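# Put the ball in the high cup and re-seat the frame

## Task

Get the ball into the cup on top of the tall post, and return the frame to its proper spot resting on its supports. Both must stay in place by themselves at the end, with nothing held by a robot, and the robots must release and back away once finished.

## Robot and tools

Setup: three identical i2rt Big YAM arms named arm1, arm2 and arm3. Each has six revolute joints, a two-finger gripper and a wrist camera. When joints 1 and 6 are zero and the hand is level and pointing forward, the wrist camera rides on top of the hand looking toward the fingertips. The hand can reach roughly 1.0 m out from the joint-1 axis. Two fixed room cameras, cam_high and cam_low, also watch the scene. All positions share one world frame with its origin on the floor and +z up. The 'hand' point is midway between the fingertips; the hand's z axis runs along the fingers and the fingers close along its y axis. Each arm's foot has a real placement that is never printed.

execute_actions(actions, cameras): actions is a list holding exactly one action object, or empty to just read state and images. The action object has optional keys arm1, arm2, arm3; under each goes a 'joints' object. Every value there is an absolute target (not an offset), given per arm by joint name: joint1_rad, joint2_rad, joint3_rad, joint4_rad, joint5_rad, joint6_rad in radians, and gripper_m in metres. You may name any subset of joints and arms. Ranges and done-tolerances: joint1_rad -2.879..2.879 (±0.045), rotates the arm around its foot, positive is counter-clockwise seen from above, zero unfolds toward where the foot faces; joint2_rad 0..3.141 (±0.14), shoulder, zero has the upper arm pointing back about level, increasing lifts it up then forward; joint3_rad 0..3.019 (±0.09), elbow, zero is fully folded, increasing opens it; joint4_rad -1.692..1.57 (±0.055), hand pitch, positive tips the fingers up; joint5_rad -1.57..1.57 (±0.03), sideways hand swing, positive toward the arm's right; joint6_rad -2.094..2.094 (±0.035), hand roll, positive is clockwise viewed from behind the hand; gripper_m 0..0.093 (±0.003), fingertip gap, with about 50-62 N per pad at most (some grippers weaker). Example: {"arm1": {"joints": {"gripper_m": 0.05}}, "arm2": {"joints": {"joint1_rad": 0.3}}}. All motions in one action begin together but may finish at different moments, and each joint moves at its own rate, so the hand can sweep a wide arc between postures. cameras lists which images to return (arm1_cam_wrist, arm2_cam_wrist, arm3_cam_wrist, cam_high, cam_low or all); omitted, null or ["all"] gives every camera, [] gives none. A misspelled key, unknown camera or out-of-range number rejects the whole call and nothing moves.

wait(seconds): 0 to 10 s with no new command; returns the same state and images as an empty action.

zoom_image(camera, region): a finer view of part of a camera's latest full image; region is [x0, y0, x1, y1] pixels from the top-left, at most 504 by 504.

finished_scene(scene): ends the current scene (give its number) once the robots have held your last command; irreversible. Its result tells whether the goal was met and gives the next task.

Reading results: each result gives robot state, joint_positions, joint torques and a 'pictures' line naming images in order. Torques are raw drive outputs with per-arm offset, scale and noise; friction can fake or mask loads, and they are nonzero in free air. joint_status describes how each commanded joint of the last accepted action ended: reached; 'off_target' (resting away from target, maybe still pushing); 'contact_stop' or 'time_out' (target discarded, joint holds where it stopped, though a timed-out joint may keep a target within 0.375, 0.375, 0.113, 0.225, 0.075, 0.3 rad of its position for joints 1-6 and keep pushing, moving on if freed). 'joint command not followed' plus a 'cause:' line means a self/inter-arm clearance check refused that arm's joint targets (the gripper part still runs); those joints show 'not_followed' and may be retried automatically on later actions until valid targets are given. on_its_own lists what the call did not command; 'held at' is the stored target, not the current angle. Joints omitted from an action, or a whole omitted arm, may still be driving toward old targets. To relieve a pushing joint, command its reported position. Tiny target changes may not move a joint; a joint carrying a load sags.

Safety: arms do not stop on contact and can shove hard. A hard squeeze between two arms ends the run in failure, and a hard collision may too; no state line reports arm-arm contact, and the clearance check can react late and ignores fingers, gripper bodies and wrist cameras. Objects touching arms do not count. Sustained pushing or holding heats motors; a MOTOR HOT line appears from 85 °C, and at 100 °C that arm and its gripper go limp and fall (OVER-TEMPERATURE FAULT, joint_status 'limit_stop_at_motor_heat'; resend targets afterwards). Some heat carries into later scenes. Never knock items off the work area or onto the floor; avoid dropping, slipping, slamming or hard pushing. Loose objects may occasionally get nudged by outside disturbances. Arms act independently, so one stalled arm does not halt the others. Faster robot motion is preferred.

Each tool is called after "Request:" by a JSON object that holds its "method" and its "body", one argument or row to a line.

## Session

Request:
{"method": "execute_actions", "body": {
  "actions": []
}}

Scene clock: 0.00 s.
Joint torques (N m, as the arm reports them, + toward a larger angle): no reading
Motor temperatures (°C, as the motors report them): arm1=[26 28 26 24 23 23] | arm2=[23 25 29 25 24 26] | arm3=[24 29 25 25 26 24]
arm1.joint_positions: joint1_rad=-0.257 joint2_rad=+0.553 joint3_rad=+1.385 joint4_rad=-1.416 joint5_rad=-0.233 joint6_rad=+0.092 gripper_m=+0.094
arm1.joint_status: not commanded
arm1.hand: x=+1.2474 y=+0.0157 z=+1.3367 quat_wxyz=(+0.048, +0.872, -0.116, -0.474) (m; scene frame)
arm2.joint_positions: joint1_rad=+0.192 joint2_rad=+0.616 joint3_rad=+1.420 joint4_rad=-1.273 joint5_rad=-0.135 joint6_rad=+0.461 gripper_m=+0.094
arm2.joint_status: not commanded
arm2.hand: x=-0.5491 y=+1.0973 z=+1.3885 quat_wxyz=(-0.523, -0.486, -0.699, +0.044) (m; scene frame)
arm3.joint_positions: joint1_rad=+0.353 joint2_rad=+0.658 joint3_rad=+1.337 joint4_rad=-1.272 joint5_rad=-0.049 joint6_rad=+0.284 gripper_m=+0.095
arm3.joint_status: not commanded
arm3.hand: x=-0.6957 y=-0.9953 z=+1.3070 quat_wxyz=(-0.296, +0.484, -0.737, -0.368) (m; scene frame)
pictures: arm1_cam_wrist, arm2_cam_wrist, arm3_cam_wrist, cam_high, cam_low
Images, in order (width x height): arm1_cam_wrist 504x504, arm2_cam_wrist 504x504, arm3_cam_wrist 504x504, cam_high 504x504, cam_low 504x504.

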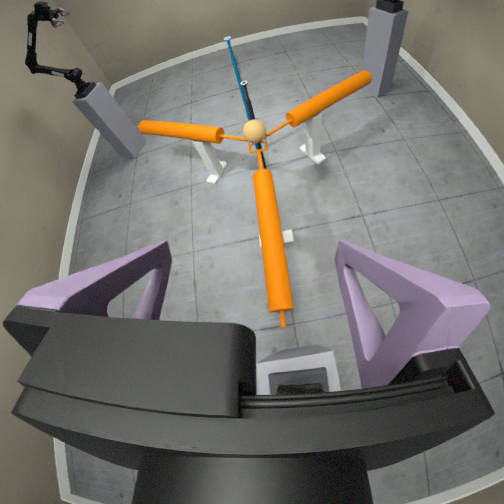

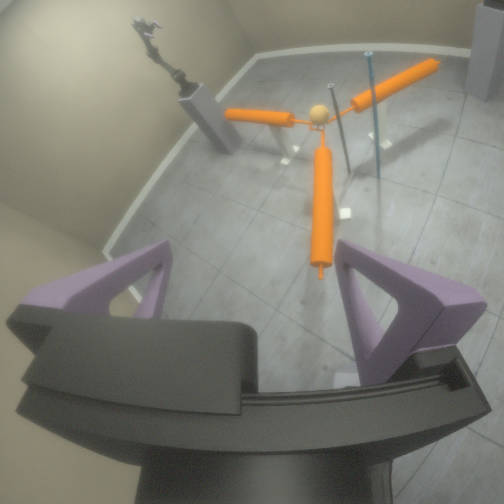

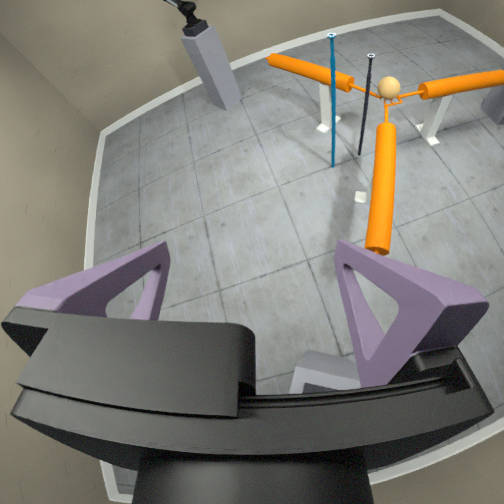

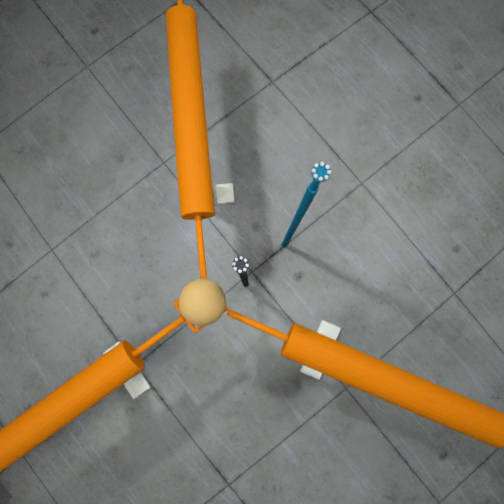

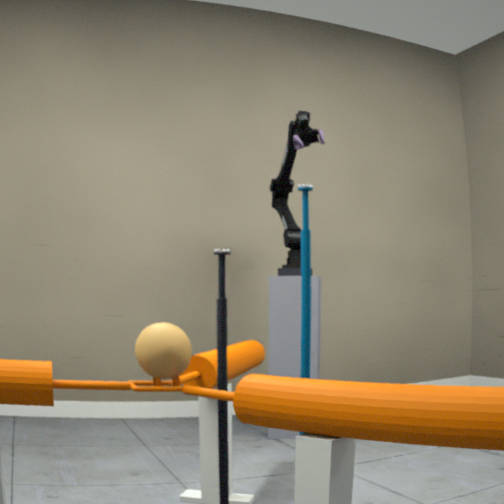

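Request:
{"method": "execute_actions", "body": {
  "actions": [
    {"arm1":{"joints":{"joint1_rad":0.35,"joint2_rad":1.797,"joint3_rad":0.265,"joint4_rad":0.066,"joint5_rad":0,"joint6_rad":0.33}},"arm2":{"joints":{"joint1_rad":0.425,"joint2_rad":2.25,"joint3_rad":1.305,"joint4_rad":-0.51,"joint5_rad":0,"joint6_rad":0.475}},"arm3":{"joints":{"joint1_rad":-0.262,"joint2_rad":2.118,"joint3_rad":1.155,"joint4_rad":-0.50,"joint5_rad":0,"joint6_rad":-0.19}}}
  ],
  "cameras": ["arm1_cam_wrist","arm2_cam_wrist","arm3_cam_wrist"]
}}

Scene clock: 19.57 s.
Joint torques (N m, as the arm reports them, + toward a larger angle): arm1=[-0.96 -7.97  0.91  0.85  0.13  0.09] | arm2=[  1.01 -17.9    5.73   0.98   0.26   0.22] | arm3=[  0.36 -19.16   7.37   1.28   0.13  -0.12]
Motor temperatures (°C, as the motors report them): arm1=[26 28 28 24 23 23] | arm2=[23 25 32 25 24 26] | arm3=[24 29 28 25 26 24]
arm1.joint_positions: joint1_rad=+0.346 joint2_rad=+1.795 joint3_rad=+0.266 joint4_rad=+0.055 joint5_rad=-0.002 joint6_rad=+0.314 gripper_m=+0.094
arm1.joint_status: all done
arm1.hand: x=+1.2493 y=-0.0613 z=+0.6578 quat_wxyz=(+0.011, +0.999, -0.007, -0.040) (m; scene frame)
arm2.joint_positions: joint1_rad=+0.423 joint2_rad=+2.239 joint3_rad=+1.304 joint4_rad=-0.519 joint5_rad=-0.003 joint6_rad=+0.462 gripper_m=+0.094
arm2.joint_status: all done
arm2.hand: x=-0.2621 y=+0.9315 z=+0.6527 quat_wxyz=(-0.058, -0.510, -0.858, +0.005) (m; scene frame)
arm3.joint_positions: joint1_rad=-0.270 joint2_rad=+2.107 joint3_rad=+1.146 joint4_rad=-0.515 joint5_rad=-0.001 joint6_rad=-0.176 gripper_m=+0.095
arm3.joint_status: all done
arm3.hand: x=-0.3632 y=-0.8869 z=+0.6547 quat_wxyz=(-0.049, +0.467, -0.883, -0.016) (m; scene frame)
pictures: arm1_cam_wrist, arm2_cam_wrist, arm3_cam_wrist
Images, in order (width x height): arm1_cam_wrist 504x504, arm2_cam_wrist 504x504, arm3_cam_wrist 504x504.

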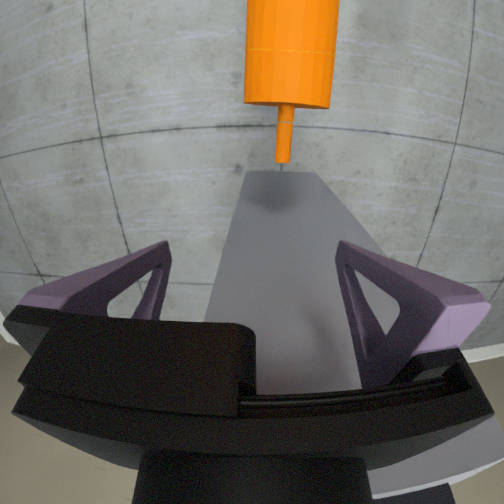

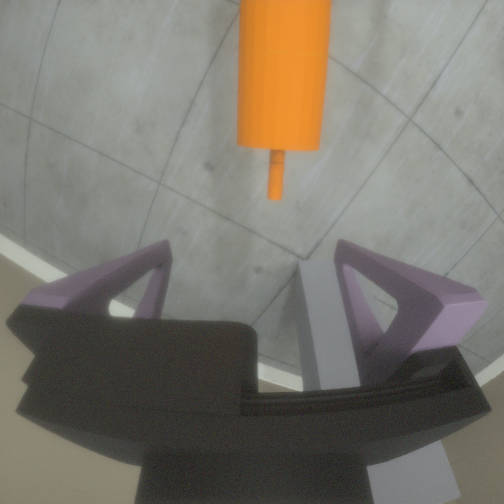

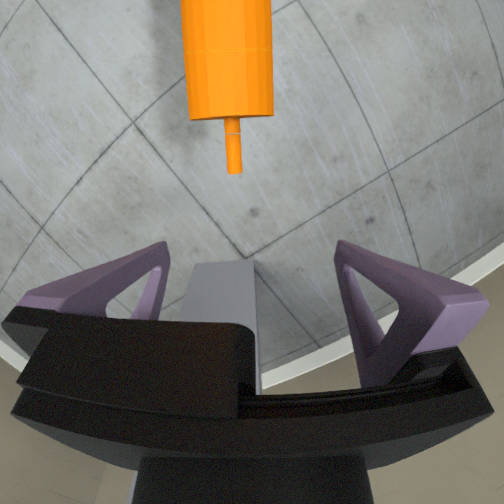

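Request:
{"method": "execute_actions", "body": {
  "actions": [
    {"arm1":{"joints":{"joint1_rad":0.20,"joint2_rad":2.392,"joint3_rad":0.433,"joint4_rad":0.51,"joint6_rad":0.18}},"arm2":{"joints":{"joint1_rad":0.41,"joint2_rad":2.495,"joint3_rad":1.321,"joint4_rad":-0.295}},"arm3":{"joints":{"joint1_rad":-0.228,"joint2_rad":2.395,"joint3_rad":1.23,"joint4_rad":-0.295,"joint6_rad":-0.155}}}
  ],
  "cameras": []
}}

Request:
{"method": "execute_actions", "body": {
  "actions": [
    {"arm1":{"joints":{"joint2_rad":2.70,"joint3_rad":0.60,"joint4_rad":0.64}},"arm2":{"joints":{"joint2_rad":2.695,"joint3_rad":1.445,"joint4_rad":-0.215}},"arm3":{"joints":{"joint2_rad":2.60,"joint3_rad":1.335,"joint4_rad":-0.195}}}
  ],
  "cameras": ["arm1_cam_wrist","arm2_cam_wrist","arm3_cam_wrist"]
}}

Scene clock: 54.20 s.
Joint torques (N m, as the arm reports them, + toward a larger angle): arm1=[ -1.68 -11.75  -4.41   0.91   0.12  -0.22] | arm2=[  0.79 -19.28   4.65   0.92   0.25   0.24] | arm3=[ -0.39 -22.17   5.81   1.24   0.14   0.11]
Motor temperatures (°C, as the motors report them): arm1=[26 28 26 24 23 23] | arm2=[23 28 31 25 24 26] | arm3=[24 31 27 25 26 24]
arm1.joint_positions: joint1_rad=+0.206 joint2_rad=+2.392 joint3_rad=+0.448 joint4_rad=+0.499 joint5_rad=-0.001 joint6_rad=+0.196 gripper_m=+0.094
arm1.joint_status: all done
arm1.hand: x=+1.2194 y=-0.0353 z=+0.5386 quat_wxyz=(+0.007, +0.998, -0.017, -0.056) (m; scene frame)
arm2.joint_positions: joint1_rad=+0.416 joint2_rad=+2.503 joint3_rad=+1.311 joint4_rad=-0.305 joint5_rad=-0.003 joint6_rad=+0.463 gripper_m=+0.094
arm2.joint_status: all done
arm2.hand: x=-0.2973 y=+0.9508 z=+0.5203 quat_wxyz=(-0.036, -0.513, -0.857, +0.004) (m; scene frame)
arm3.joint_positions: joint1_rad=-0.228 joint2_rad=+2.399 joint3_rad=+1.218 joint4_rad=-0.309 joint5_rad=-0.001 joint6_rad=-0.168 gripper_m=+0.095
arm3.joint_status: all done
arm3.hand: x=-0.3810 y=-0.8745 z=+0.5293 quat_wxyz=(-0.042, +0.482, -0.875, -0.015) (m; scene frame)
pictures: none
No camera images: the call's "cameras" was empty. Leave "cameras" out to get every camera's image.

Scene clock: 55.50 s.
Joint torques (N m, as the arm reports them, + toward a larger angle): arm1=[ -1.69 -13.29  -5.23   0.66   0.12  -0.21] | arm2=[  0.5  -18.27   3.45   0.61   0.25   0.24] | arm3=[ -0.39 -21.82   4.64   0.9    0.12   0.1 ]
Motor temperatures (°C, as the motors report them): arm1=[26 28 26 24 23 23] | arm2=[23 28 31 25 24 26] | arm3=[24 31 27 25 26 24]
arm1.joint_positions: joint1_rad=+0.206 joint2_rad=+2.706 joint3_rad=+0.606 joint4_rad=+0.634 joint5_rad=-0.001 joint6_rad=+0.196 gripper_m=+0.094
arm1.joint_status: all done
arm1.hand: x=+1.2303 y=-0.0330 z=+0.4538 quat_wxyz=(+0.006, +0.999, -0.017, -0.046) (m; scene frame)
arm2.joint_positions: joint1_rad=+0.416 joint2_rad=+2.684 joint3_rad=+1.445 joint4_rad=-0.215 joint5_rad=-0.003 joint6_rad=+0.463 gripper_m=+0.094
arm2.joint_status: all done
arm2.hand: x=-0.2824 y=+0.9398 z=+0.4500 quat_wxyz=(-0.057, -0.513, -0.857, +0.005) (m; scene frame)
arm3.joint_positions: joint1_rad=-0.228 joint2_rad=+2.593 joint3_rad=+1.327 joint4_rad=-0.201 joint5_rad=-0.001 joint6_rad=-0.168 gripper_m=+0.095
arm3.joint_status: all done
arm3.hand: x=-0.3745 y=-0.8675 z=+0.4525 quat_wxyz=(-0.053, +0.481, -0.875, -0.018) (m; scene frame)
pictures: arm1_cam_wrist, arm2_cam_wrist, arm3_cam_wrist
Images, in order (width x height): arm1_cam_wrist 504x504, arm2_cam_wrist 504x504, arm3_cam_wrist 504x504.

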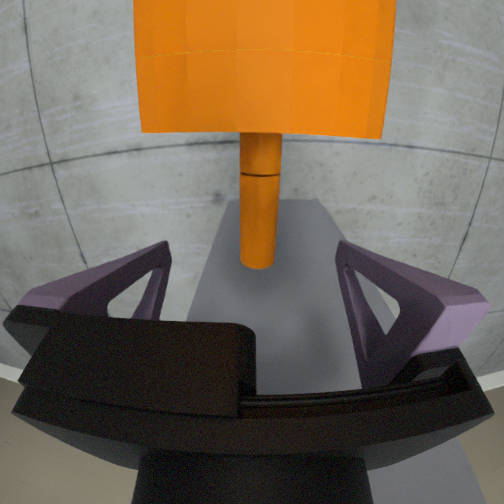

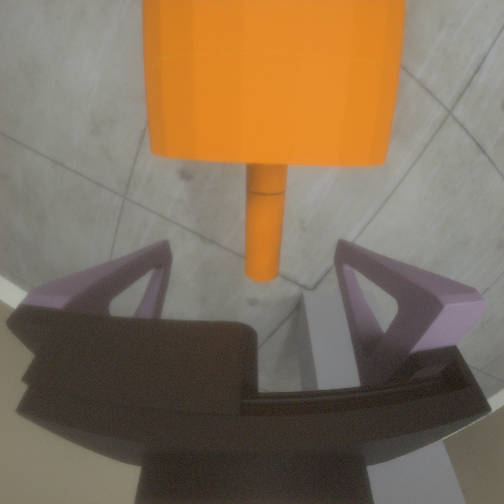

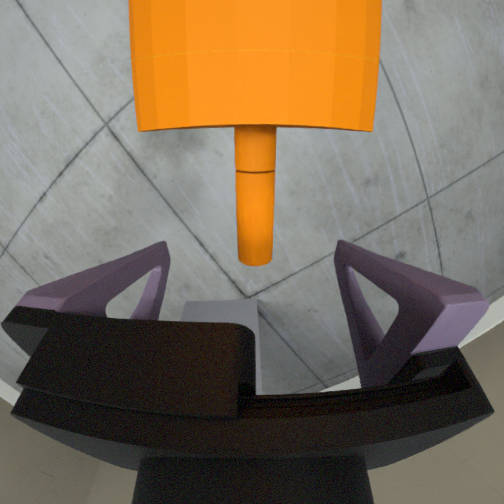

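Request:
{"method": "execute_actions", "body": {
  "actions": [
    {"arm1":{"joints":{"joint2_rad":2.865,"joint3_rad":0.715,"joint4_rad":0.675}},"arm2":{"joints":{"joint1_rad":0.395,"joint2_rad":2.815,"joint3_rad":1.505,"joint4_rad":-0.17}},"arm3":{"joints":{"joint2_rad":2.73,"joint3_rad":1.422,"joint4_rad":-0.165}}}
  ],
  "cameras": ["arm1_cam_wrist","arm2_cam_wrist","arm3_cam_wrist"]
}}

Scene clock: 66.20 s.
Joint torques (N m, as the arm reports them, + toward a larger angle): arm1=[ -1.66 -12.72  -5.15   0.6    0.1   -0.2 ] | arm2=[  0.63 -17.26   3.54   0.87   0.16   0.23] | arm3=[ -0.34 -21.23   4.     0.97   0.12   0.09]
Motor temperatures (°C, as the motors report them): arm1=[26 28 27 24 23 23] | arm2=[23 29 30 25 24 26] | arm3=[24 32 26 25 26 24]
arm1.joint_positions: joint1_rad=+0.206 joint2_rad=+2.866 joint3_rad=+0.716 joint4_rad=+0.670 joint5_rad=-0.001 joint6_rad=+0.195 gripper_m=+0.094
arm1.joint_status: all done
arm1.hand: x=+1.2396 y=-0.0311 z=+0.4032 quat_wxyz=(+0.004, +0.999, -0.017, -0.039) (m; scene frame)
arm2.joint_positions: joint1_rad=+0.398 joint2_rad=+2.796 joint3_rad=+1.498 joint4_rad=-0.173 joint5_rad=+0.000 joint6_rad=+0.463 gripper_m=+0.094
arm2.joint_status: all done
arm2.hand: x=-0.3016 y=+0.9408 z=+0.4008 quat_wxyz=(-0.049, -0.521, -0.852, +0.006) (m; scene frame)
arm3.joint_positions: joint1_rad=-0.228 joint2_rad=+2.712 joint3_rad=+1.419 joint4_rad=-0.173 joint5_rad=-0.001 joint6_rad=-0.168 gripper_m=+0.095
arm3.joint_status: all done
arm3.hand: x=-0.3714 y=-0.8642 z=+0.4061 quat_wxyz=(-0.053, +0.481, -0.875, -0.018) (m; scene frame)
pictures: arm1_cam_wrist, arm2_cam_wrist, arm3_cam_wrist
Images, in order (width x height): arm1_cam_wrist 504x504, arm2_cam_wrist 504x504, arm3_cam_wrist 504x504.

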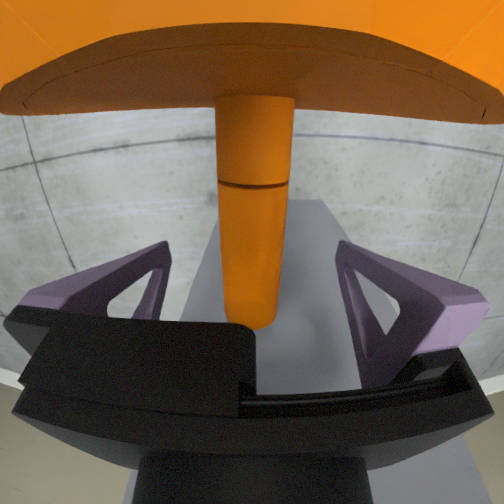

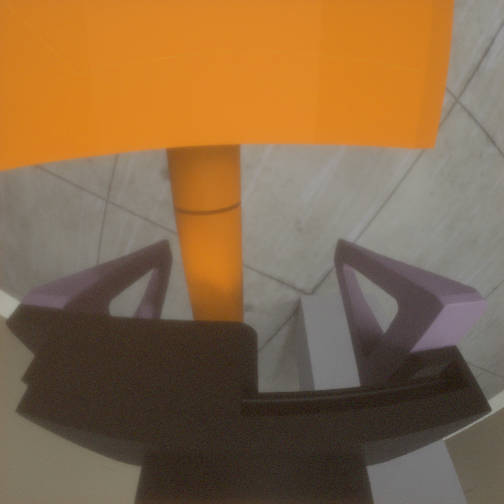

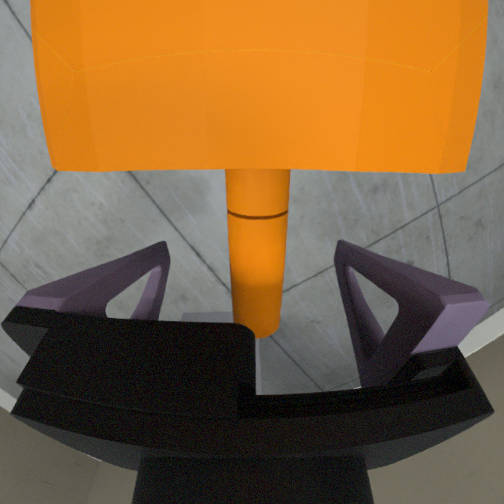

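Request:
{"method": "execute_actions", "body": {
  "actions": [
    {"arm1":{"joints":{"gripper_m":0}},"arm2":{"joints":{"joint1_rad":0.432}},"arm3":{"joints":{"joint2_rad":2.755}}}
  ],
  "cameras": ["arm2_cam_wrist","arm3_cam_wrist"]
}}

Request:
{"method": "execute_actions", "body": {
  "actions": [
    {"arm2":{"joints":{"gripper_m":0}},"arm3":{"joints":{"gripper_m":0}}}
  ]
}}

Scene clock: 73.67 s.
Joint torques (N m, as the arm reports them, + toward a larger angle): arm1=[ -1.7  -12.78  -5.15   0.58   0.15  -0.2 ] | arm2=[  1.38 -17.93   3.51   0.65   0.08   0.17] | arm3=[ -0.35 -19.79   3.75   1.01   0.12   0.09]
Motor temperatures (°C, as the motors report them): arm1=[26 28 27 24 23 23] | arm2=[23 29 30 25 24 26] | arm3=[24 32 26 25 26 24]
arm1.joint_positions: joint1_rad=+0.206 joint2_rad=+2.866 joint3_rad=+0.716 joint4_rad=+0.670 joint5_rad=-0.003 joint6_rad=+0.195 gripper_m=+0.015
arm1.joint_status: gripper_m off_target (ended at +0.015, target +0.000)
arm1.hand: x=+1.2396 y=-0.0313 z=+0.4032 quat_wxyz=(+0.005, +0.999, -0.017, -0.039) (m; scene frame)
arm2.joint_positions: joint1_rad=+0.426 joint2_rad=+2.796 joint3_rad=+1.498 joint4_rad=-0.173 joint5_rad=+0.001 joint6_rad=+0.467 gripper_m=+0.094
arm2.joint_status: all done
arm2.hand: x=-0.2932 y=+0.9527 z=+0.4007 quat_wxyz=(-0.049, -0.511, -0.858, +0.007) (m; scene frame)
arm3.joint_positions: joint1_rad=-0.228 joint2_rad=+2.721 joint3_rad=+1.419 joint4_rad=-0.173 joint5_rad=-0.001 joint6_rad=-0.168 gripper_m=+0.095
arm3.joint_status: all done
arm3.hand: x=-0.3746 y=-0.8677 z=+0.4015 quat_wxyz=(-0.049, +0.481, -0.875, -0.017) (m; scene frame)
pictures: arm2_cam_wrist, arm3_cam_wrist
Images, in order (width x height): arm2_cam_wrist 504x504, arm3_cam_wrist 504x504.

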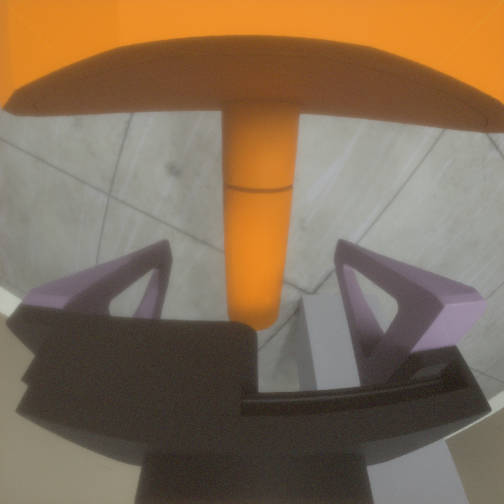

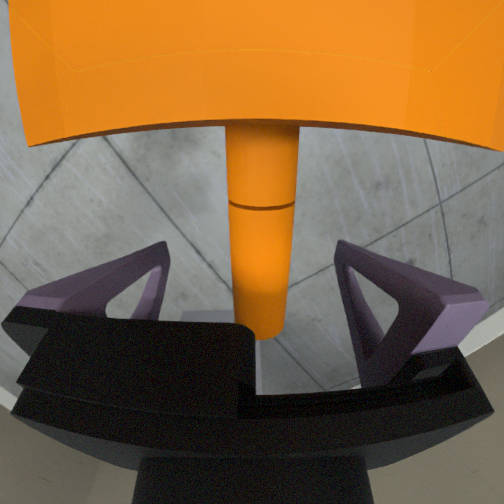

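Scene clock: 74.40 s.
Joint torques (N m, as the arm reports them, + toward a larger angle): arm1=[ -1.68 -12.77  -5.14   0.55   0.19  -0.19] | arm2=[  1.53 -17.86   3.46   0.67   0.07   0.18] | arm3=[ -0.04 -19.9    3.84   0.95  -0.02   0.07]
Motor temperatures (°C, as the motors report them): arm1=[26 28 27 24 23 23] | arm2=[23 29 30 25 24 26] | arm3=[24 32 26 25 26 24]
arm1.joint_positions: joint1_rad=+0.206 joint2_rad=+2.866 joint3_rad=+0.716 joint4_rad=+0.671 joint5_rad=-0.004 joint6_rad=+0.194 gripper_m=+0.015
arm1.joint_status: not commanded
arm1.hand: x=+1.2394 y=-0.0316 z=+0.4032 quat_wxyz=(+0.005, +0.999, -0.016, -0.039) (m; scene frame)
arm2.joint_positions: joint1_rad=+0.427 joint2_rad=+2.796 joint3_rad=+1.498 joint4_rad=-0.172 joint5_rad=+0.002 joint6_rad=+0.468 gripper_m=+0.015
arm2.joint_status: gripper_m off_target (ended at +0.015, target +0.000)
arm2.hand: x=-0.2928 y=+0.9526 z=+0.4007 quat_wxyz=(-0.049, -0.511, -0.858, +0.007) (m; scene frame)
arm3.joint_positions: joint1_rad=-0.229 joint2_rad=+2.721 joint3_rad=+1.419 joint4_rad=-0.172 joint5_rad=+0.003 joint6_rad=-0.166 gripper_m=+0.015
arm3.joint_status: gripper_m off_target (ended at +0.015, target +0.000)
arm3.hand: x=-0.3735 y=-0.8687 z=+0.4014 quat_wxyz=(-0.049, +0.480, -0.876, -0.015) (m; scene frame)
pictures: arm1_cam_wrist, arm2_cam_wrist, arm3_cam_wrist, cam_high, cam_low
Images, in order (width x height): arm1_cam_wrist 504x504, arm2_cam_wrist 504x504, arm3_cam_wrist 504x504, cam_high 504x504, cam_low 504x504.

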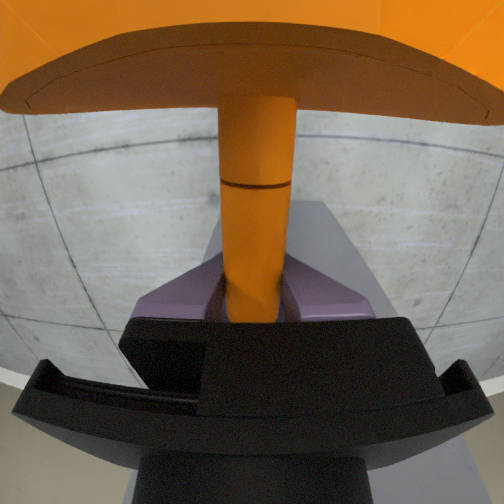

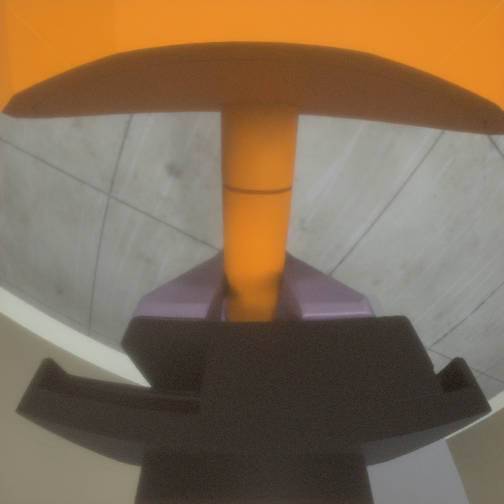

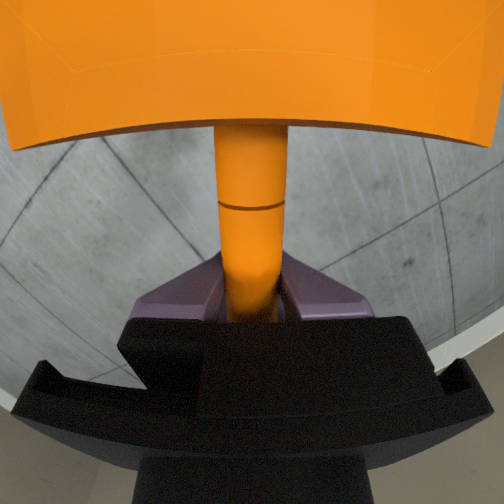

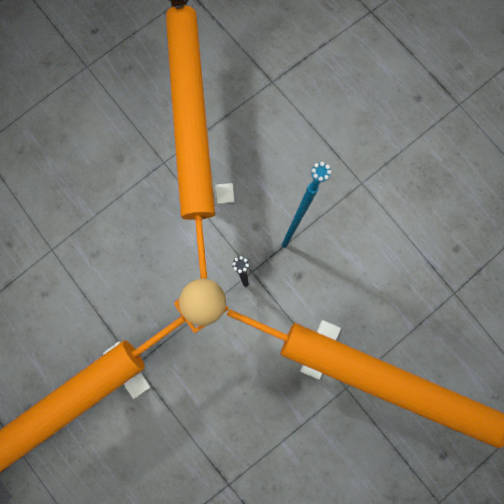

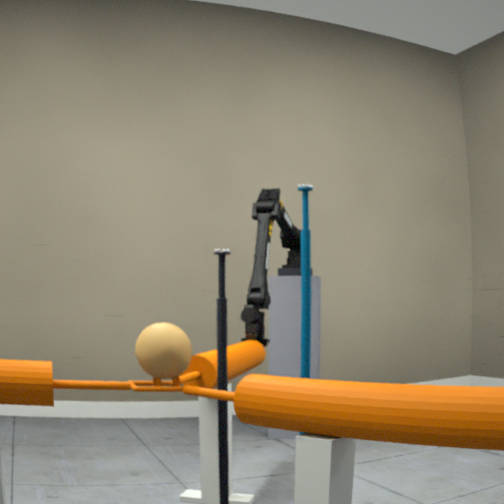

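Request:
{"method": "execute_actions", "body": {
  "actions": [
    {"arm1":{"joints":{"joint2_rad":2.69,"joint3_rad":0.585,"joint4_rad":0.64}},"arm2":{"joints":{"joint1_rad":0.427,"joint2_rad":2.635,"joint3_rad":1.40,"joint4_rad":-0.206}},"arm3":{"joints":{"joint2_rad":2.56,"joint3_rad":1.33,"joint4_rad":-0.203}}}
  ],
  "cameras": ["cam_low"]
}}

Request:
{"method": "execute_actions", "body": {
  "actions": [
    {"arm1":{"joints":{"joint2_rad":2.395,"joint3_rad":0.42,"joint4_rad":0.51}},"arm2":{"joints":{"joint2_rad":2.435,"joint3_rad":1.285,"joint4_rad":-0.291}},"arm3":{"joints":{"joint2_rad":2.365,"joint3_rad":1.23,"joint4_rad":-0.302}}}
  ],
  "cameras": []
}}

Request:
{"method": "execute_actions", "body": {
  "actions": [
    {"arm1":{"joints":{"joint2_rad":2.0,"joint3_rad":0.30,"joint4_rad":0.234}},"arm2":{"joints":{"joint2_rad":2.245,"joint3_rad":1.215,"joint4_rad":-0.414}},"arm3":{"joints":{"joint2_rad":2.175,"joint3_rad":1.172,"joint4_rad":-0.437}}}
  ],
  "cameras": ["cam_high","cam_low"]
}}

Scene clock: 99.23 s.
Joint torques (N m, as the arm reports them, + toward a larger angle): arm1=[ -1.71 -14.59  -6.46   0.72   0.12  -0.18] | arm2=[  1.32 -21.3    3.53   0.1   -0.04   0.22] | arm3=[ -0.72 -25.82   4.24   0.32   0.13   0.02]
Motor temperatures (°C, as the motors report them): arm1=[26 29 27 24 23 23] | arm2=[23 30 29 25 24 26] | arm3=[24 32 26 25 26 24]
arm1.joint_positions: joint1_rad=+0.206 joint2_rad=+2.708 joint3_rad=+0.605 joint4_rad=+0.631 joint5_rad=-0.002 joint6_rad=+0.194 gripper_m=+0.015
arm1.joint_status: all done
arm1.hand: x=+1.2320 y=-0.0328 z=+0.4537 quat_wxyz=(+0.005, +0.999, -0.016, -0.043) (m; scene frame)
arm2.joint_positions: joint1_rad=+0.421 joint2_rad=+2.672 joint3_rad=+1.395 joint4_rad=-0.194 joint5_rad=+0.005 joint6_rad=+0.464 gripper_m=+0.015
arm2.joint_status: all done
arm2.hand: x=-0.2975 y=+0.9517 z=+0.4495 quat_wxyz=(-0.049, -0.512, -0.858, +0.009) (m; scene frame)
arm3.joint_positions: joint1_rad=-0.222 joint2_rad=+2.598 joint3_rad=+1.324 joint4_rad=-0.195 joint5_rad=-0.001 joint6_rad=-0.161 gripper_m=+0.015
arm3.joint_status: all done
arm3.hand: x=-0.3786 y=-0.8677 z=+0.4499 quat_wxyz=(-0.052, +0.481, -0.875, -0.018) (m; scene frame)
pictures: cam_low
Images, in order (width x height): cam_low 504x504.

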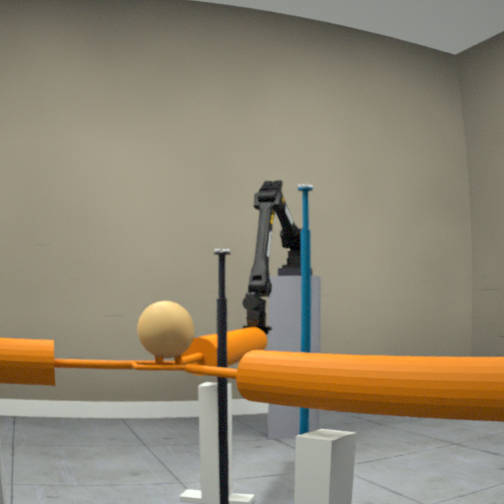

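Scene clock: 100.27 s.
Joint torques (N m, as the arm reports them, + toward a larger angle): arm1=[ -1.34 -13.38  -4.23   0.24   0.18  -0.18] | arm2=[  0.2  -20.54   4.12   0.52   0.05   0.19] | arm3=[ -0.63 -24.24   5.37   0.32   0.09   0.04]
Motor temperatures (°C, as the motors report them): arm1=[26 29 27 24 23 23] | arm2=[23 30 29 25 24 26] | arm3=[24 32 26 25 26 24]
arm1.joint_positions: joint1_rad=+0.206 joint2_rad=+2.414 joint3_rad=+0.429 joint4_rad=+0.510 joint5_rad=-0.003 joint6_rad=+0.192 gripper_m=+0.015
arm1.joint_status: all done
arm1.hand: x=+1.2363 y=-0.0328 z=+0.5368 quat_wxyz=(+0.005, +0.999, -0.016, -0.041) (m; scene frame)
arm2.joint_positions: joint1_rad=+0.426 joint2_rad=+2.462 joint3_rad=+1.281 joint4_rad=-0.289 joint5_rad=+0.003 joint6_rad=+0.467 gripper_m=+0.015
arm2.joint_status: all done
arm2.hand: x=-0.2921 y=+0.9522 z=+0.5364 quat_wxyz=(-0.049, -0.511, -0.858, +0.007) (m; scene frame)
arm3.joint_positions: joint1_rad=-0.226 joint2_rad=+2.392 joint3_rad=+1.224 joint4_rad=-0.294 joint5_rad=+0.000 joint6_rad=-0.161 gripper_m=+0.015
arm3.joint_status: all done
arm3.hand: x=-0.3748 y=-0.8661 z=+0.5346 quat_wxyz=(-0.055, +0.479, -0.876, -0.019) (m; scene frame)
pictures: none
No camera images: the call's "cameras" was empty. Leave "cameras" out to get every camera's image.

Scene clock: 101.30 s.
Joint torques (N m, as the arm reports them, + toward a larger angle): arm1=[ -1.64 -11.44  -1.84   0.11   0.15  -0.19] | arm2=[  1.13 -19.41   5.1    0.49   0.02   0.18] | arm3=[ -0.65 -23.26   6.48   0.16   0.07   0.06]
Motor temperatures (°C, as the motors report them): arm1=[26 29 27 24 23 23] | arm2=[23 30 29 25 24 26] | arm3=[24 32 26 25 26 24]
arm1.joint_positions: joint1_rad=+0.206 joint2_rad=+2.018 joint3_rad=+0.310 joint4_rad=+0.240 joint5_rad=-0.003 joint6_rad=+0.193 gripper_m=+0.015
arm1.joint_status: all done
arm1.hand: x=+1.2350 y=-0.0336 z=+0.6192 quat_wxyz=(+0.006, +0.999, -0.016, -0.045) (m; scene frame)
arm2.joint_positions: joint1_rad=+0.425 joint2_rad=+2.269 joint3_rad=+1.213 joint4_rad=-0.413 joint5_rad=+0.004 joint6_rad=+0.467 gripper_m=+0.015
arm2.joint_status: all done
arm2.hand: x=-0.2914 y=+0.9513 z=+0.6182 quat_wxyz=(-0.049, -0.511, -0.858, +0.008) (m; scene frame)
arm3.joint_positions: joint1_rad=-0.226 joint2_rad=+2.198 joint3_rad=+1.166 joint4_rad=-0.425 joint5_rad=+0.000 joint6_rad=-0.161 gripper_m=+0.015
arm3.joint_status: all done
arm3.hand: x=-0.3746 y=-0.8657 z=+0.6165 quat_wxyz=(-0.057, +0.479, -0.876, -0.020) (m; scene frame)
pictures: cam_high, cam_low
Images, in order (width x height): cam_high 504x504, cam_low 504x504.

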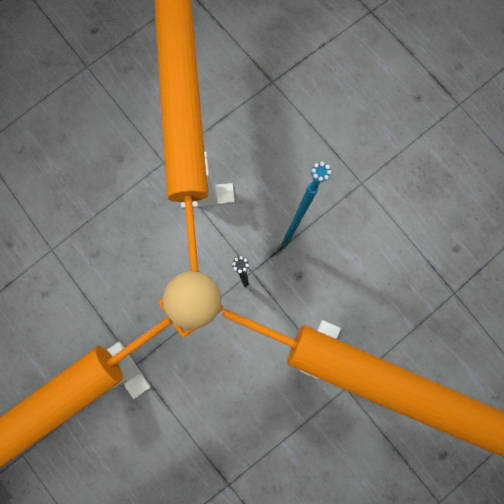

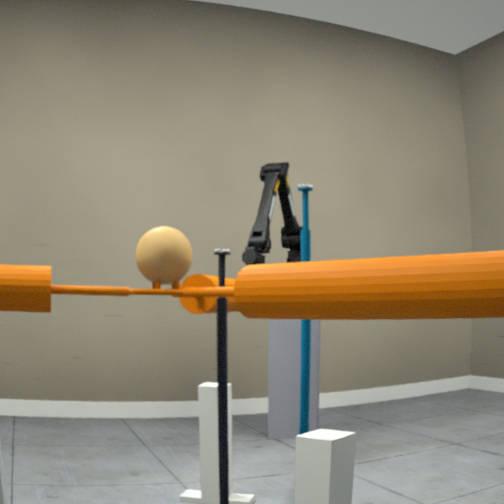

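Request:
{"method": "execute_actions", "body": {
  "actions": [
    {"arm1":{"joints":{"joint2_rad":1.525,"joint3_rad":0.255,"joint4_rad":-0.20}},"arm2":{"joints":{"joint2_rad":2.065,"joint3_rad":1.19,"joint4_rad":-0.567}},"arm3":{"joints":{"joint2_rad":2.0,"joint3_rad":1.16,"joint4_rad":-0.605}}}
  ],
  "cameras": []
}}

Request:
{"method": "execute_actions", "body": {
  "actions": [
    {"arm1":{"joints":{"joint2_rad":1.13,"joint3_rad":0.335,"joint4_rad":-0.655}},"arm2":{"joints":{"joint2_rad":1.912,"joint3_rad":1.23,"joint4_rad":-0.744}},"arm3":{"joints":{"joint2_rad":1.852,"joint3_rad":1.21,"joint4_rad":-0.79}}}
  ],
  "cameras": []
}}

Request:
{"method": "execute_actions", "body": {
  "actions": [
    {"arm1":{"joints":{"joint2_rad":0.925,"joint3_rad":0.455,"joint4_rad":-0.965}},"arm2":{"joints":{"joint2_rad":1.803,"joint3_rad":1.29,"joint4_rad":-0.91}},"arm3":{"joints":{"joint2_rad":1.75,"joint3_rad":1.275,"joint4_rad":-0.96}}}
  ],
  "cameras": ["cam_high","cam_low"]
}}

Scene clock: 111.07 s.
Joint torques (N m, as the arm reports them, + toward a larger angle): arm1=[-1.69 -7.61  2.65 -0.26  0.13 -0.18] | arm2=[  1.02 -18.72   6.17   0.59   0.06   0.19] | arm3=[ -0.48 -21.63   7.72   0.01   0.07   0.02]
Motor temperatures (°C, as the motors report them): arm1=[26 28 26 24 23 23] | arm2=[23 30 30 25 24 26] | arm3=[24 33 26 25 26 24]
arm1.joint_positions: joint1_rad=+0.206 joint2_rad=+1.536 joint3_rad=+0.266 joint4_rad=-0.183 joint5_rad=-0.001 joint6_rad=+0.193 gripper_m=+0.015
arm1.joint_status: all done
arm1.hand: x=+1.2349 y=-0.0339 z=+0.7021 quat_wxyz=(+0.007, +0.998, -0.016, -0.053) (m; scene frame)
arm2.joint_positions: joint1_rad=+0.425 joint2_rad=+2.086 joint3_rad=+1.189 joint4_rad=-0.567 joint5_rad=+0.002 joint6_rad=+0.466 gripper_m=+0.015
arm2.joint_status: all done
arm2.hand: x=-0.2895 y=+0.9510 z=+0.7018 quat_wxyz=(-0.052, -0.511, -0.858, +0.007) (m; scene frame)
arm3.joint_positions: joint1_rad=-0.228 joint2_rad=+2.018 joint3_rad=+1.157 joint4_rad=-0.589 joint5_rad=+0.000 joint6_rad=-0.161 gripper_m=+0.015
arm3.joint_status: all done
arm3.hand: x=-0.3725 y=-0.8653 z=+0.7003 quat_wxyz=(-0.061, +0.478, -0.876, -0.021) (m; scene frame)
pictures: none
No camera images: the call's "cameras" was empty. Leave "cameras" out to get every camera's image.

Scene clock: 112.20 s.
Joint torques (N m, as the arm reports them, + toward a larger angle): arm1=[-1.69 -4.48  8.8  -1.23 -0.04 -0.18] | arm2=[  1.65 -16.72  10.17  -0.21   0.     0.22] | arm3=[ -0.24 -20.76  11.11  -0.38   0.1    0.03]
Motor temperatures (°C, as the motors report them): arm1=[26 28 27 24 23 23] | arm2=[23 30 30 25 24 26] | arm3=[24 33 26 25 26 24]
arm1.joint_positions: joint1_rad=+0.206 joint2_rad=+1.134 joint3_rad=+0.324 joint4_rad=-0.612 joint5_rad=+0.004 joint6_rad=+0.193 gripper_m=+0.015
arm1.joint_status: all done
arm1.hand: x=+1.2302 y=-0.0343 z=+0.7820 quat_wxyz=(+0.007, +0.998, -0.016, -0.068) (m; scene frame)
arm2.joint_positions: joint1_rad=+0.419 joint2_rad=+1.925 joint3_rad=+1.193 joint4_rad=-0.723 joint5_rad=+0.004 joint6_rad=+0.465 gripper_m=+0.015
arm2.joint_status: all done
arm2.hand: x=-0.2931 y=+0.9499 z=+0.7809 quat_wxyz=(-0.056, -0.513, -0.857, +0.009) (m; scene frame)
arm3.joint_positions: joint1_rad=-0.226 joint2_rad=+1.869 joint3_rad=+1.184 joint4_rad=-0.764 joint5_rad=+0.000 joint6_rad=-0.161 gripper_m=+0.015
arm3.joint_status: all done
arm3.hand: x=-0.3751 y=-0.8663 z=+0.7783 quat_wxyz=(-0.061, +0.479, -0.876, -0.021) (m; scene frame)
pictures: none
No camera images: the call's "cameras" was empty. Leave "cameras" out to get every camera's image.

Scene clock: 113.23 s.
Joint torques (N m, as the arm reports them, + toward a larger angle): arm1=[-1.33 -3.21 12.24 -1.6  -0.05 -0.17] | arm2=[  1.56 -17.58  11.49  -0.54   0.     0.17] | arm3=[ -0.52 -21.08  11.92  -0.84   0.03   0.04]
Motor temperatures (°C, as the motors report them): arm1=[26 28 27 24 23 23] | arm2=[23 30 30 25 24 26] | arm3=[24 33 26 25 26 24]
arm1.joint_positions: joint1_rad=+0.206 joint2_rad=+0.929 joint3_rad=+0.425 joint4_rad=-0.914 joint5_rad=+0.004 joint6_rad=+0.193 gripper_m=+0.015
arm1.joint_status: all done
arm1.hand: x=+1.2308 y=-0.0346 z=+0.8466 quat_wxyz=(+0.007, +0.997, -0.016, -0.070) (m; scene frame)
arm2.joint_positions: joint1_rad=+0.420 joint2_rad=+1.825 joint3_rad=+1.249 joint4_rad=-0.881 joint5_rad=+0.003 joint6_rad=+0.468 gripper_m=+0.015
arm2.joint_status: all done
arm2.hand: x=-0.2911 y=+0.9494 z=+0.8460 quat_wxyz=(-0.055, -0.514, -0.856, +0.008) (m; scene frame)
arm3.joint_positions: joint1_rad=-0.228 joint2_rad=+1.777 joint3_rad=+1.249 joint4_rad=-0.922 joint5_rad=+0.001 joint6_rad=-0.161 gripper_m=+0.015
arm3.joint_status: all done
arm3.hand: x=-0.3733 y=-0.8661 z=+0.8421 quat_wxyz=(-0.061, +0.478, -0.876, -0.020) (m; scene frame)
pictures: cam_high, cam_low
Images, in order (width x height): cam_high 504x504, cam_low 504x504.

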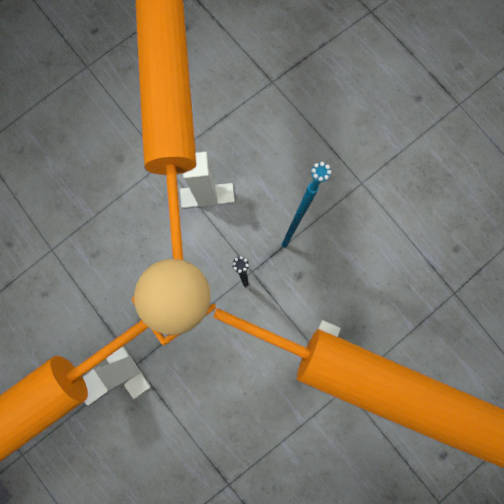

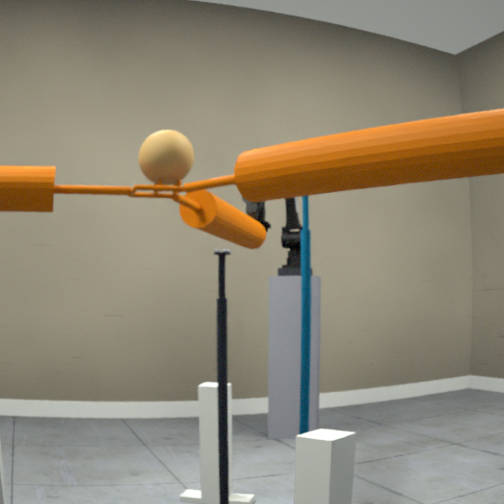

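Request:
{"method": "execute_actions", "body": {
  "actions": [
    {"arm1":{"joints":{"joint1_rad":0.17,"joint2_rad":1.195,"joint3_rad":0.86,"joint4_rad":-1.045,"joint6_rad":0.155}},"arm2":{"joints":{"joint1_rad":0.246,"joint2_rad":1.49,"joint3_rad":1.095,"joint4_rad":-1.04,"joint6_rad":0.28}},"arm3":{"joints":{"joint1_rad":-0.012,"joint2_rad":1.472,"joint3_rad":1.145,"joint4_rad":-1.10,"joint6_rad":0.06}}}
  ],
  "cameras": ["cam_low"]
}}

Request:
{"method": "execute_actions", "body": {
  "actions": [
    {"arm1":{"joints":{"joint1_rad":0.152,"joint2_rad":1.52,"joint3_rad":1.18,"joint4_rad":-1.035,"joint6_rad":0.135}},"arm2":{"joints":{"joint1_rad":-0.016,"joint2_rad":1.31,"joint3_rad":0.91,"joint4_rad":-1.038,"joint6_rad":0.018}},"arm3":{"joints":{"joint1_rad":0.268,"joint2_rad":1.34,"joint3_rad":1.012,"joint4_rad":-1.096,"joint6_rad":0.34}}}
  ],
  "cameras": ["cam_high","cam_low"]
}}

Request:
{"method": "execute_actions", "body": {
  "actions": [
    {"arm1":{"joints":{"joint1_rad":0.143,"joint2_rad":1.772,"joint3_rad":1.51,"joint4_rad":-1.105,"joint6_rad":0.125}},"arm2":{"joints":{"joint1_rad":-0.308,"joint2_rad":1.218,"joint3_rad":0.832,"joint4_rad":-1.05,"joint6_rad":-0.272}},"arm3":{"joints":{"joint1_rad":0.545,"joint2_rad":1.30,"joint3_rad":0.975,"joint4_rad":-1.10,"joint6_rad":0.615}}}
  ],
  "cameras": ["cam_high","cam_low"]
}}

Scene clock: 144.17 s.
Joint torques (N m, as the arm reports them, + toward a larger angle): arm1=[ -2.04 -10.86  14.1   -1.11   0.03  -0.23] | arm2=[  1.1  -12.73   8.88   0.42   0.16  -0.02] | arm3=[  0.14 -15.71  11.63   0.05  -0.32   0.07]
Motor temperatures (°C, as the motors report them): arm1=[26 28 30 24 23 23] | arm2=[23 30 35 25 24 26] | arm3=[24 33 29 25 26 24]
arm1.joint_positions: joint1_rad=+0.183 joint2_rad=+1.217 joint3_rad=+0.815 joint4_rad=-1.004 joint5_rad=+0.002 joint6_rad=+0.172 gripper_m=+0.015
arm1.joint_status: all done
arm1.hand: x=+1.1060 y=-0.0476 z=+0.9151 quat_wxyz=(+0.007, +0.997, -0.017, -0.075) (m; scene frame)
arm2.joint_positions: joint1_rad=+0.247 joint2_rad=+1.506 joint3_rad=+1.093 joint4_rad=-1.034 joint5_rad=-0.001 joint6_rad=+0.293 gripper_m=+0.015
arm2.joint_status: all done
arm2.hand: x=-0.4101 y=+0.9406 z=+0.9345 quat_wxyz=(-0.059, -0.513, -0.856, +0.017) (m; scene frame)
arm3.joint_positions: joint1_rad=-0.018 joint2_rad=+1.486 joint3_rad=+1.131 joint4_rad=-1.084 joint5_rad=+0.011 joint6_rad=+0.049 gripper_m=+0.015
arm3.joint_status: all done
arm3.hand: x=-0.5001 y=-0.8697 z=+0.9275 quat_wxyz=(-0.063, +0.478, -0.876, -0.030) (m; scene frame)
pictures: cam_low
Images, in order (width x height): cam_low 504x504.

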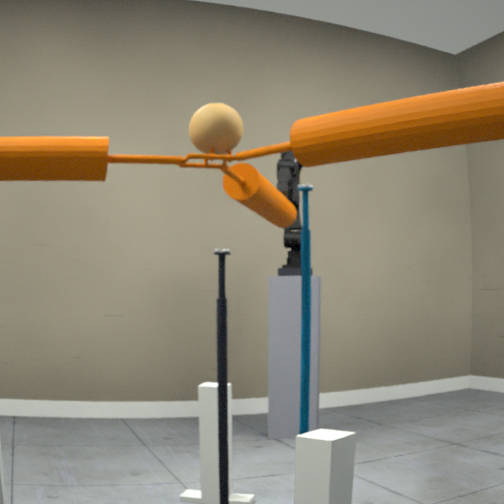

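Scene clock: 145.27 s.
Joint torques (N m, as the arm reports them, + toward a larger angle): arm1=[ -1.71 -19.13  13.51  -0.79  -0.05  -0.23] | arm2=[  0.81 -10.75   8.84   0.46   0.55  -0.05] | arm3=[  0.37 -15.69  11.77   0.3   -0.49   0.09]
Motor temperatures (°C, as the motors report them): arm1=[26 28 30 24 23 23] | arm2=[23 30 35 25 24 26] | arm3=[24 32 29 25 26 24]
arm1.joint_positions: joint1_rad=+0.160 joint2_rad=+1.560 joint3_rad=+1.139 joint4_rad=-1.003 joint5_rad=+0.004 joint6_rad=+0.152 gripper_m=+0.015
arm1.joint_status: all done
arm1.hand: x=+0.9815 y=-0.0535 z=+0.9072 quat_wxyz=(+0.003, +0.998, -0.019, -0.067) (m; scene frame)
arm2.joint_positions: joint1_rad=-0.012 joint2_rad=+1.333 joint3_rad=+0.906 joint4_rad=-1.034 joint5_rad=-0.012 joint6_rad=+0.033 gripper_m=+0.015
arm2.joint_status: all done
arm2.hand: x=-0.5356 y=+0.9340 z=+0.9317 quat_wxyz=(-0.050, -0.512, -0.857, +0.024) (m; scene frame)
arm3.joint_positions: joint1_rad=+0.258 joint2_rad=+1.375 joint3_rad=+0.994 joint4_rad=-1.087 joint5_rad=+0.017 joint6_rad=+0.326 gripper_m=+0.015
arm3.joint_status: all done
arm3.hand: x=-0.6260 y=-0.8748 z=+0.9183 quat_wxyz=(-0.045, +0.478, -0.877, -0.033) (m; scene frame)
pictures: cam_high, cam_low
Images, in order (width x height): cam_high 504x504, cam_low 504x504.

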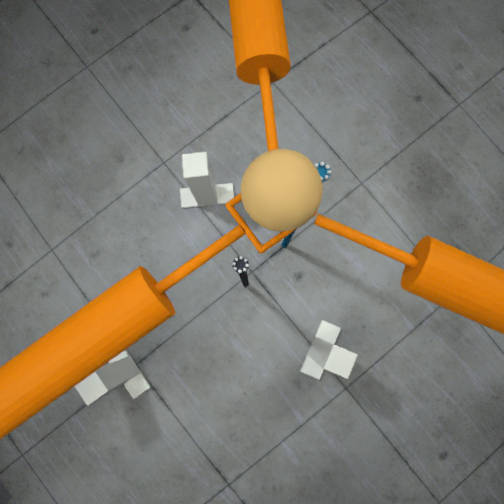

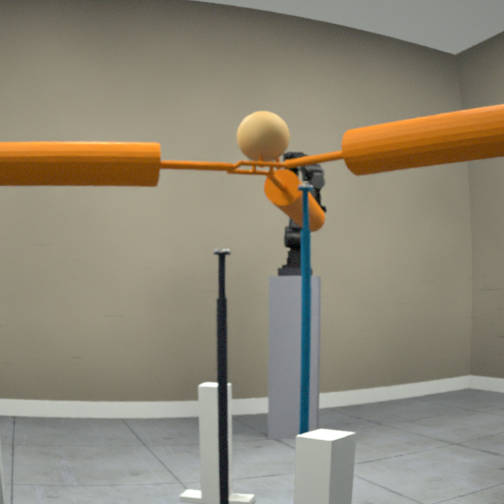

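Scene clock: 146.37 s.
Joint torques (N m, as the arm reports them, + toward a larger angle): arm1=[ -1.74 -24.92  14.78  -1.26  -0.02  -0.19] | arm2=[  0.16 -10.47   9.37   0.52   0.88  -0.07] | arm3=[  1.1  -15.32  12.12   0.42  -0.7    0.13]
Motor temperatures (°C, as the motors report them): arm1=[26 28 31 24 23 23] | arm2=[23 30 35 25 24 26] | arm3=[24 32 29 25 26 24]
arm1.joint_positions: joint1_rad=+0.146 joint2_rad=+1.823 joint3_rad=+1.458 joint4_rad=-1.062 joint5_rad=+0.003 joint6_rad=+0.139 gripper_m=+0.015
arm1.joint_status: all done
arm1.hand: x=+0.8776 y=-0.0574 z=+0.8962 quat_wxyz=(+0.003, +0.998, -0.019, -0.066) (m; scene frame)
arm2.joint_positions: joint1_rad=-0.298 joint2_rad=+1.249 joint3_rad=+0.825 joint4_rad=-1.048 joint5_rad=-0.021 joint6_rad=-0.256 gripper_m=+0.015
arm2.joint_status: all done
arm2.hand: x=-0.6411 y=+0.9275 z=+0.9297 quat_wxyz=(-0.041, -0.511, -0.858, +0.030) (m; scene frame)
arm3.joint_positions: joint1_rad=+0.527 joint2_rad=+1.342 joint3_rad=+0.952 joint4_rad=-1.095 joint5_rad=+0.022 joint6_rad=+0.597 gripper_m=+0.015
arm3.joint_status: all done
arm3.hand: x=-0.7298 y=-0.8798 z=+0.9139 quat_wxyz=(-0.033, +0.477, -0.878, -0.034) (m; scene frame)
pictures: cam_high, cam_low
Images, in order (width x height): cam_high 504x504, cam_low 504x504.

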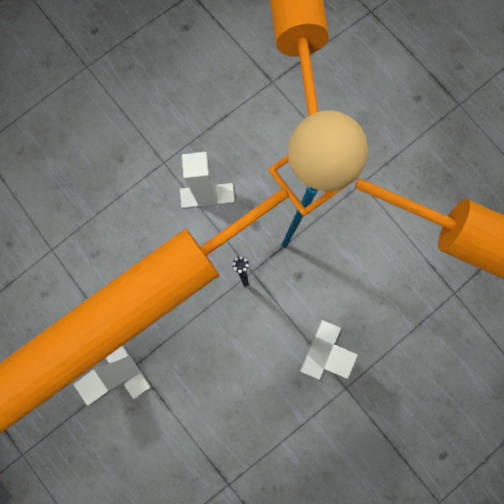

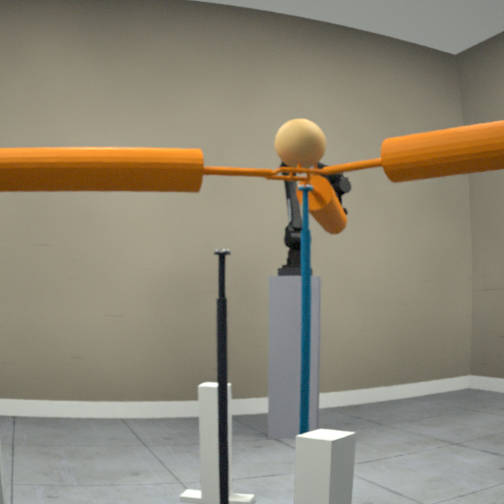

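Request:
{"method": "execute_actions", "body": {
  "actions": [
    {"arm1":{"joints":{"joint1_rad":0.125,"joint2_rad":1.81,"joint3_rad":1.545,"joint4_rad":-1.10}},"arm2":{"joints":{"joint1_rad":-0.34,"joint2_rad":1.21,"joint3_rad":0.805,"joint4_rad":-1.04,"joint6_rad":-0.30}},"arm3":{"joints":{"joint1_rad":0.575,"joint2_rad":1.345,"joint3_rad":0.995,"joint6_rad":0.64}}}
  ],
  "cameras": ["cam_high","cam_low"]
}}

Scene clock: 162.90 s.
Joint torques (N m, as the arm reports them, + toward a larger angle): arm1=[ -2.36 -23.24  15.58  -0.89  -0.01  -0.16] | arm2=[  0.49 -11.08   8.25   0.4    0.87  -0.11] | arm3=[  1.86 -12.17  13.96   0.35  -0.69   0.17]
Motor temperatures (°C, as the motors report them): arm1=[26 30 33 24 23 23] | arm2=[23 29 34 25 25 26] | arm3=[24 31 29 25 27 24]
arm1.joint_positions: joint1_rad=+0.140 joint2_rad=+1.838 joint3_rad=+1.486 joint4_rad=-1.066 joint5_rad=+0.003 joint6_rad=+0.135 gripper_m=+0.015
arm1.joint_status: all done
arm1.hand: x=+0.8682 y=-0.0545 z=+0.8982 quat_wxyz=(+0.003, +0.997, -0.020, -0.070) (m; scene frame)
arm2.joint_positions: joint1_rad=-0.329 joint2_rad=+1.249 joint3_rad=+0.810 joint4_rad=-1.038 joint5_rad=-0.021 joint6_rad=-0.285 gripper_m=+0.015
arm2.joint_status: all done
arm2.hand: x=-0.6519 y=+0.9285 z=+0.9244 quat_wxyz=(-0.038, -0.512, -0.858, +0.030) (m; scene frame)
arm3.joint_positions: joint1_rad=+0.548 joint2_rad=+1.352 joint3_rad=+0.952 joint4_rad=-1.095 joint5_rad=+0.022 joint6_rad=+0.617 gripper_m=+0.015
arm3.joint_status: all done
arm3.hand: x=-0.7375 y=-0.8800 z=+0.9102 quat_wxyz=(-0.031, +0.477, -0.878, -0.030) (m; scene frame)
pictures: cam_high, cam_low
Images, in order (width x height): cam_high 504x504, cam_low 504x504.

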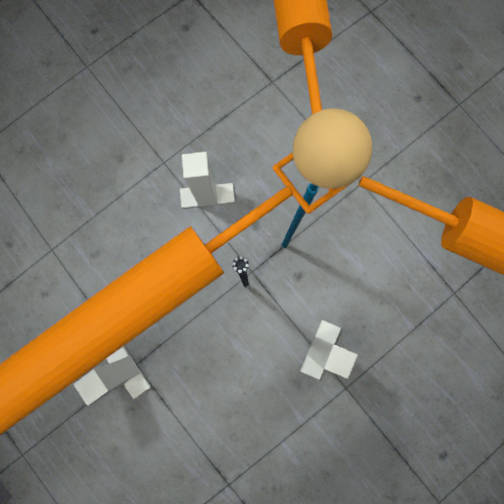

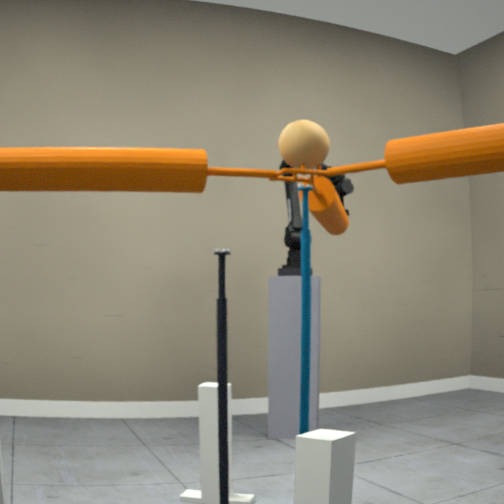

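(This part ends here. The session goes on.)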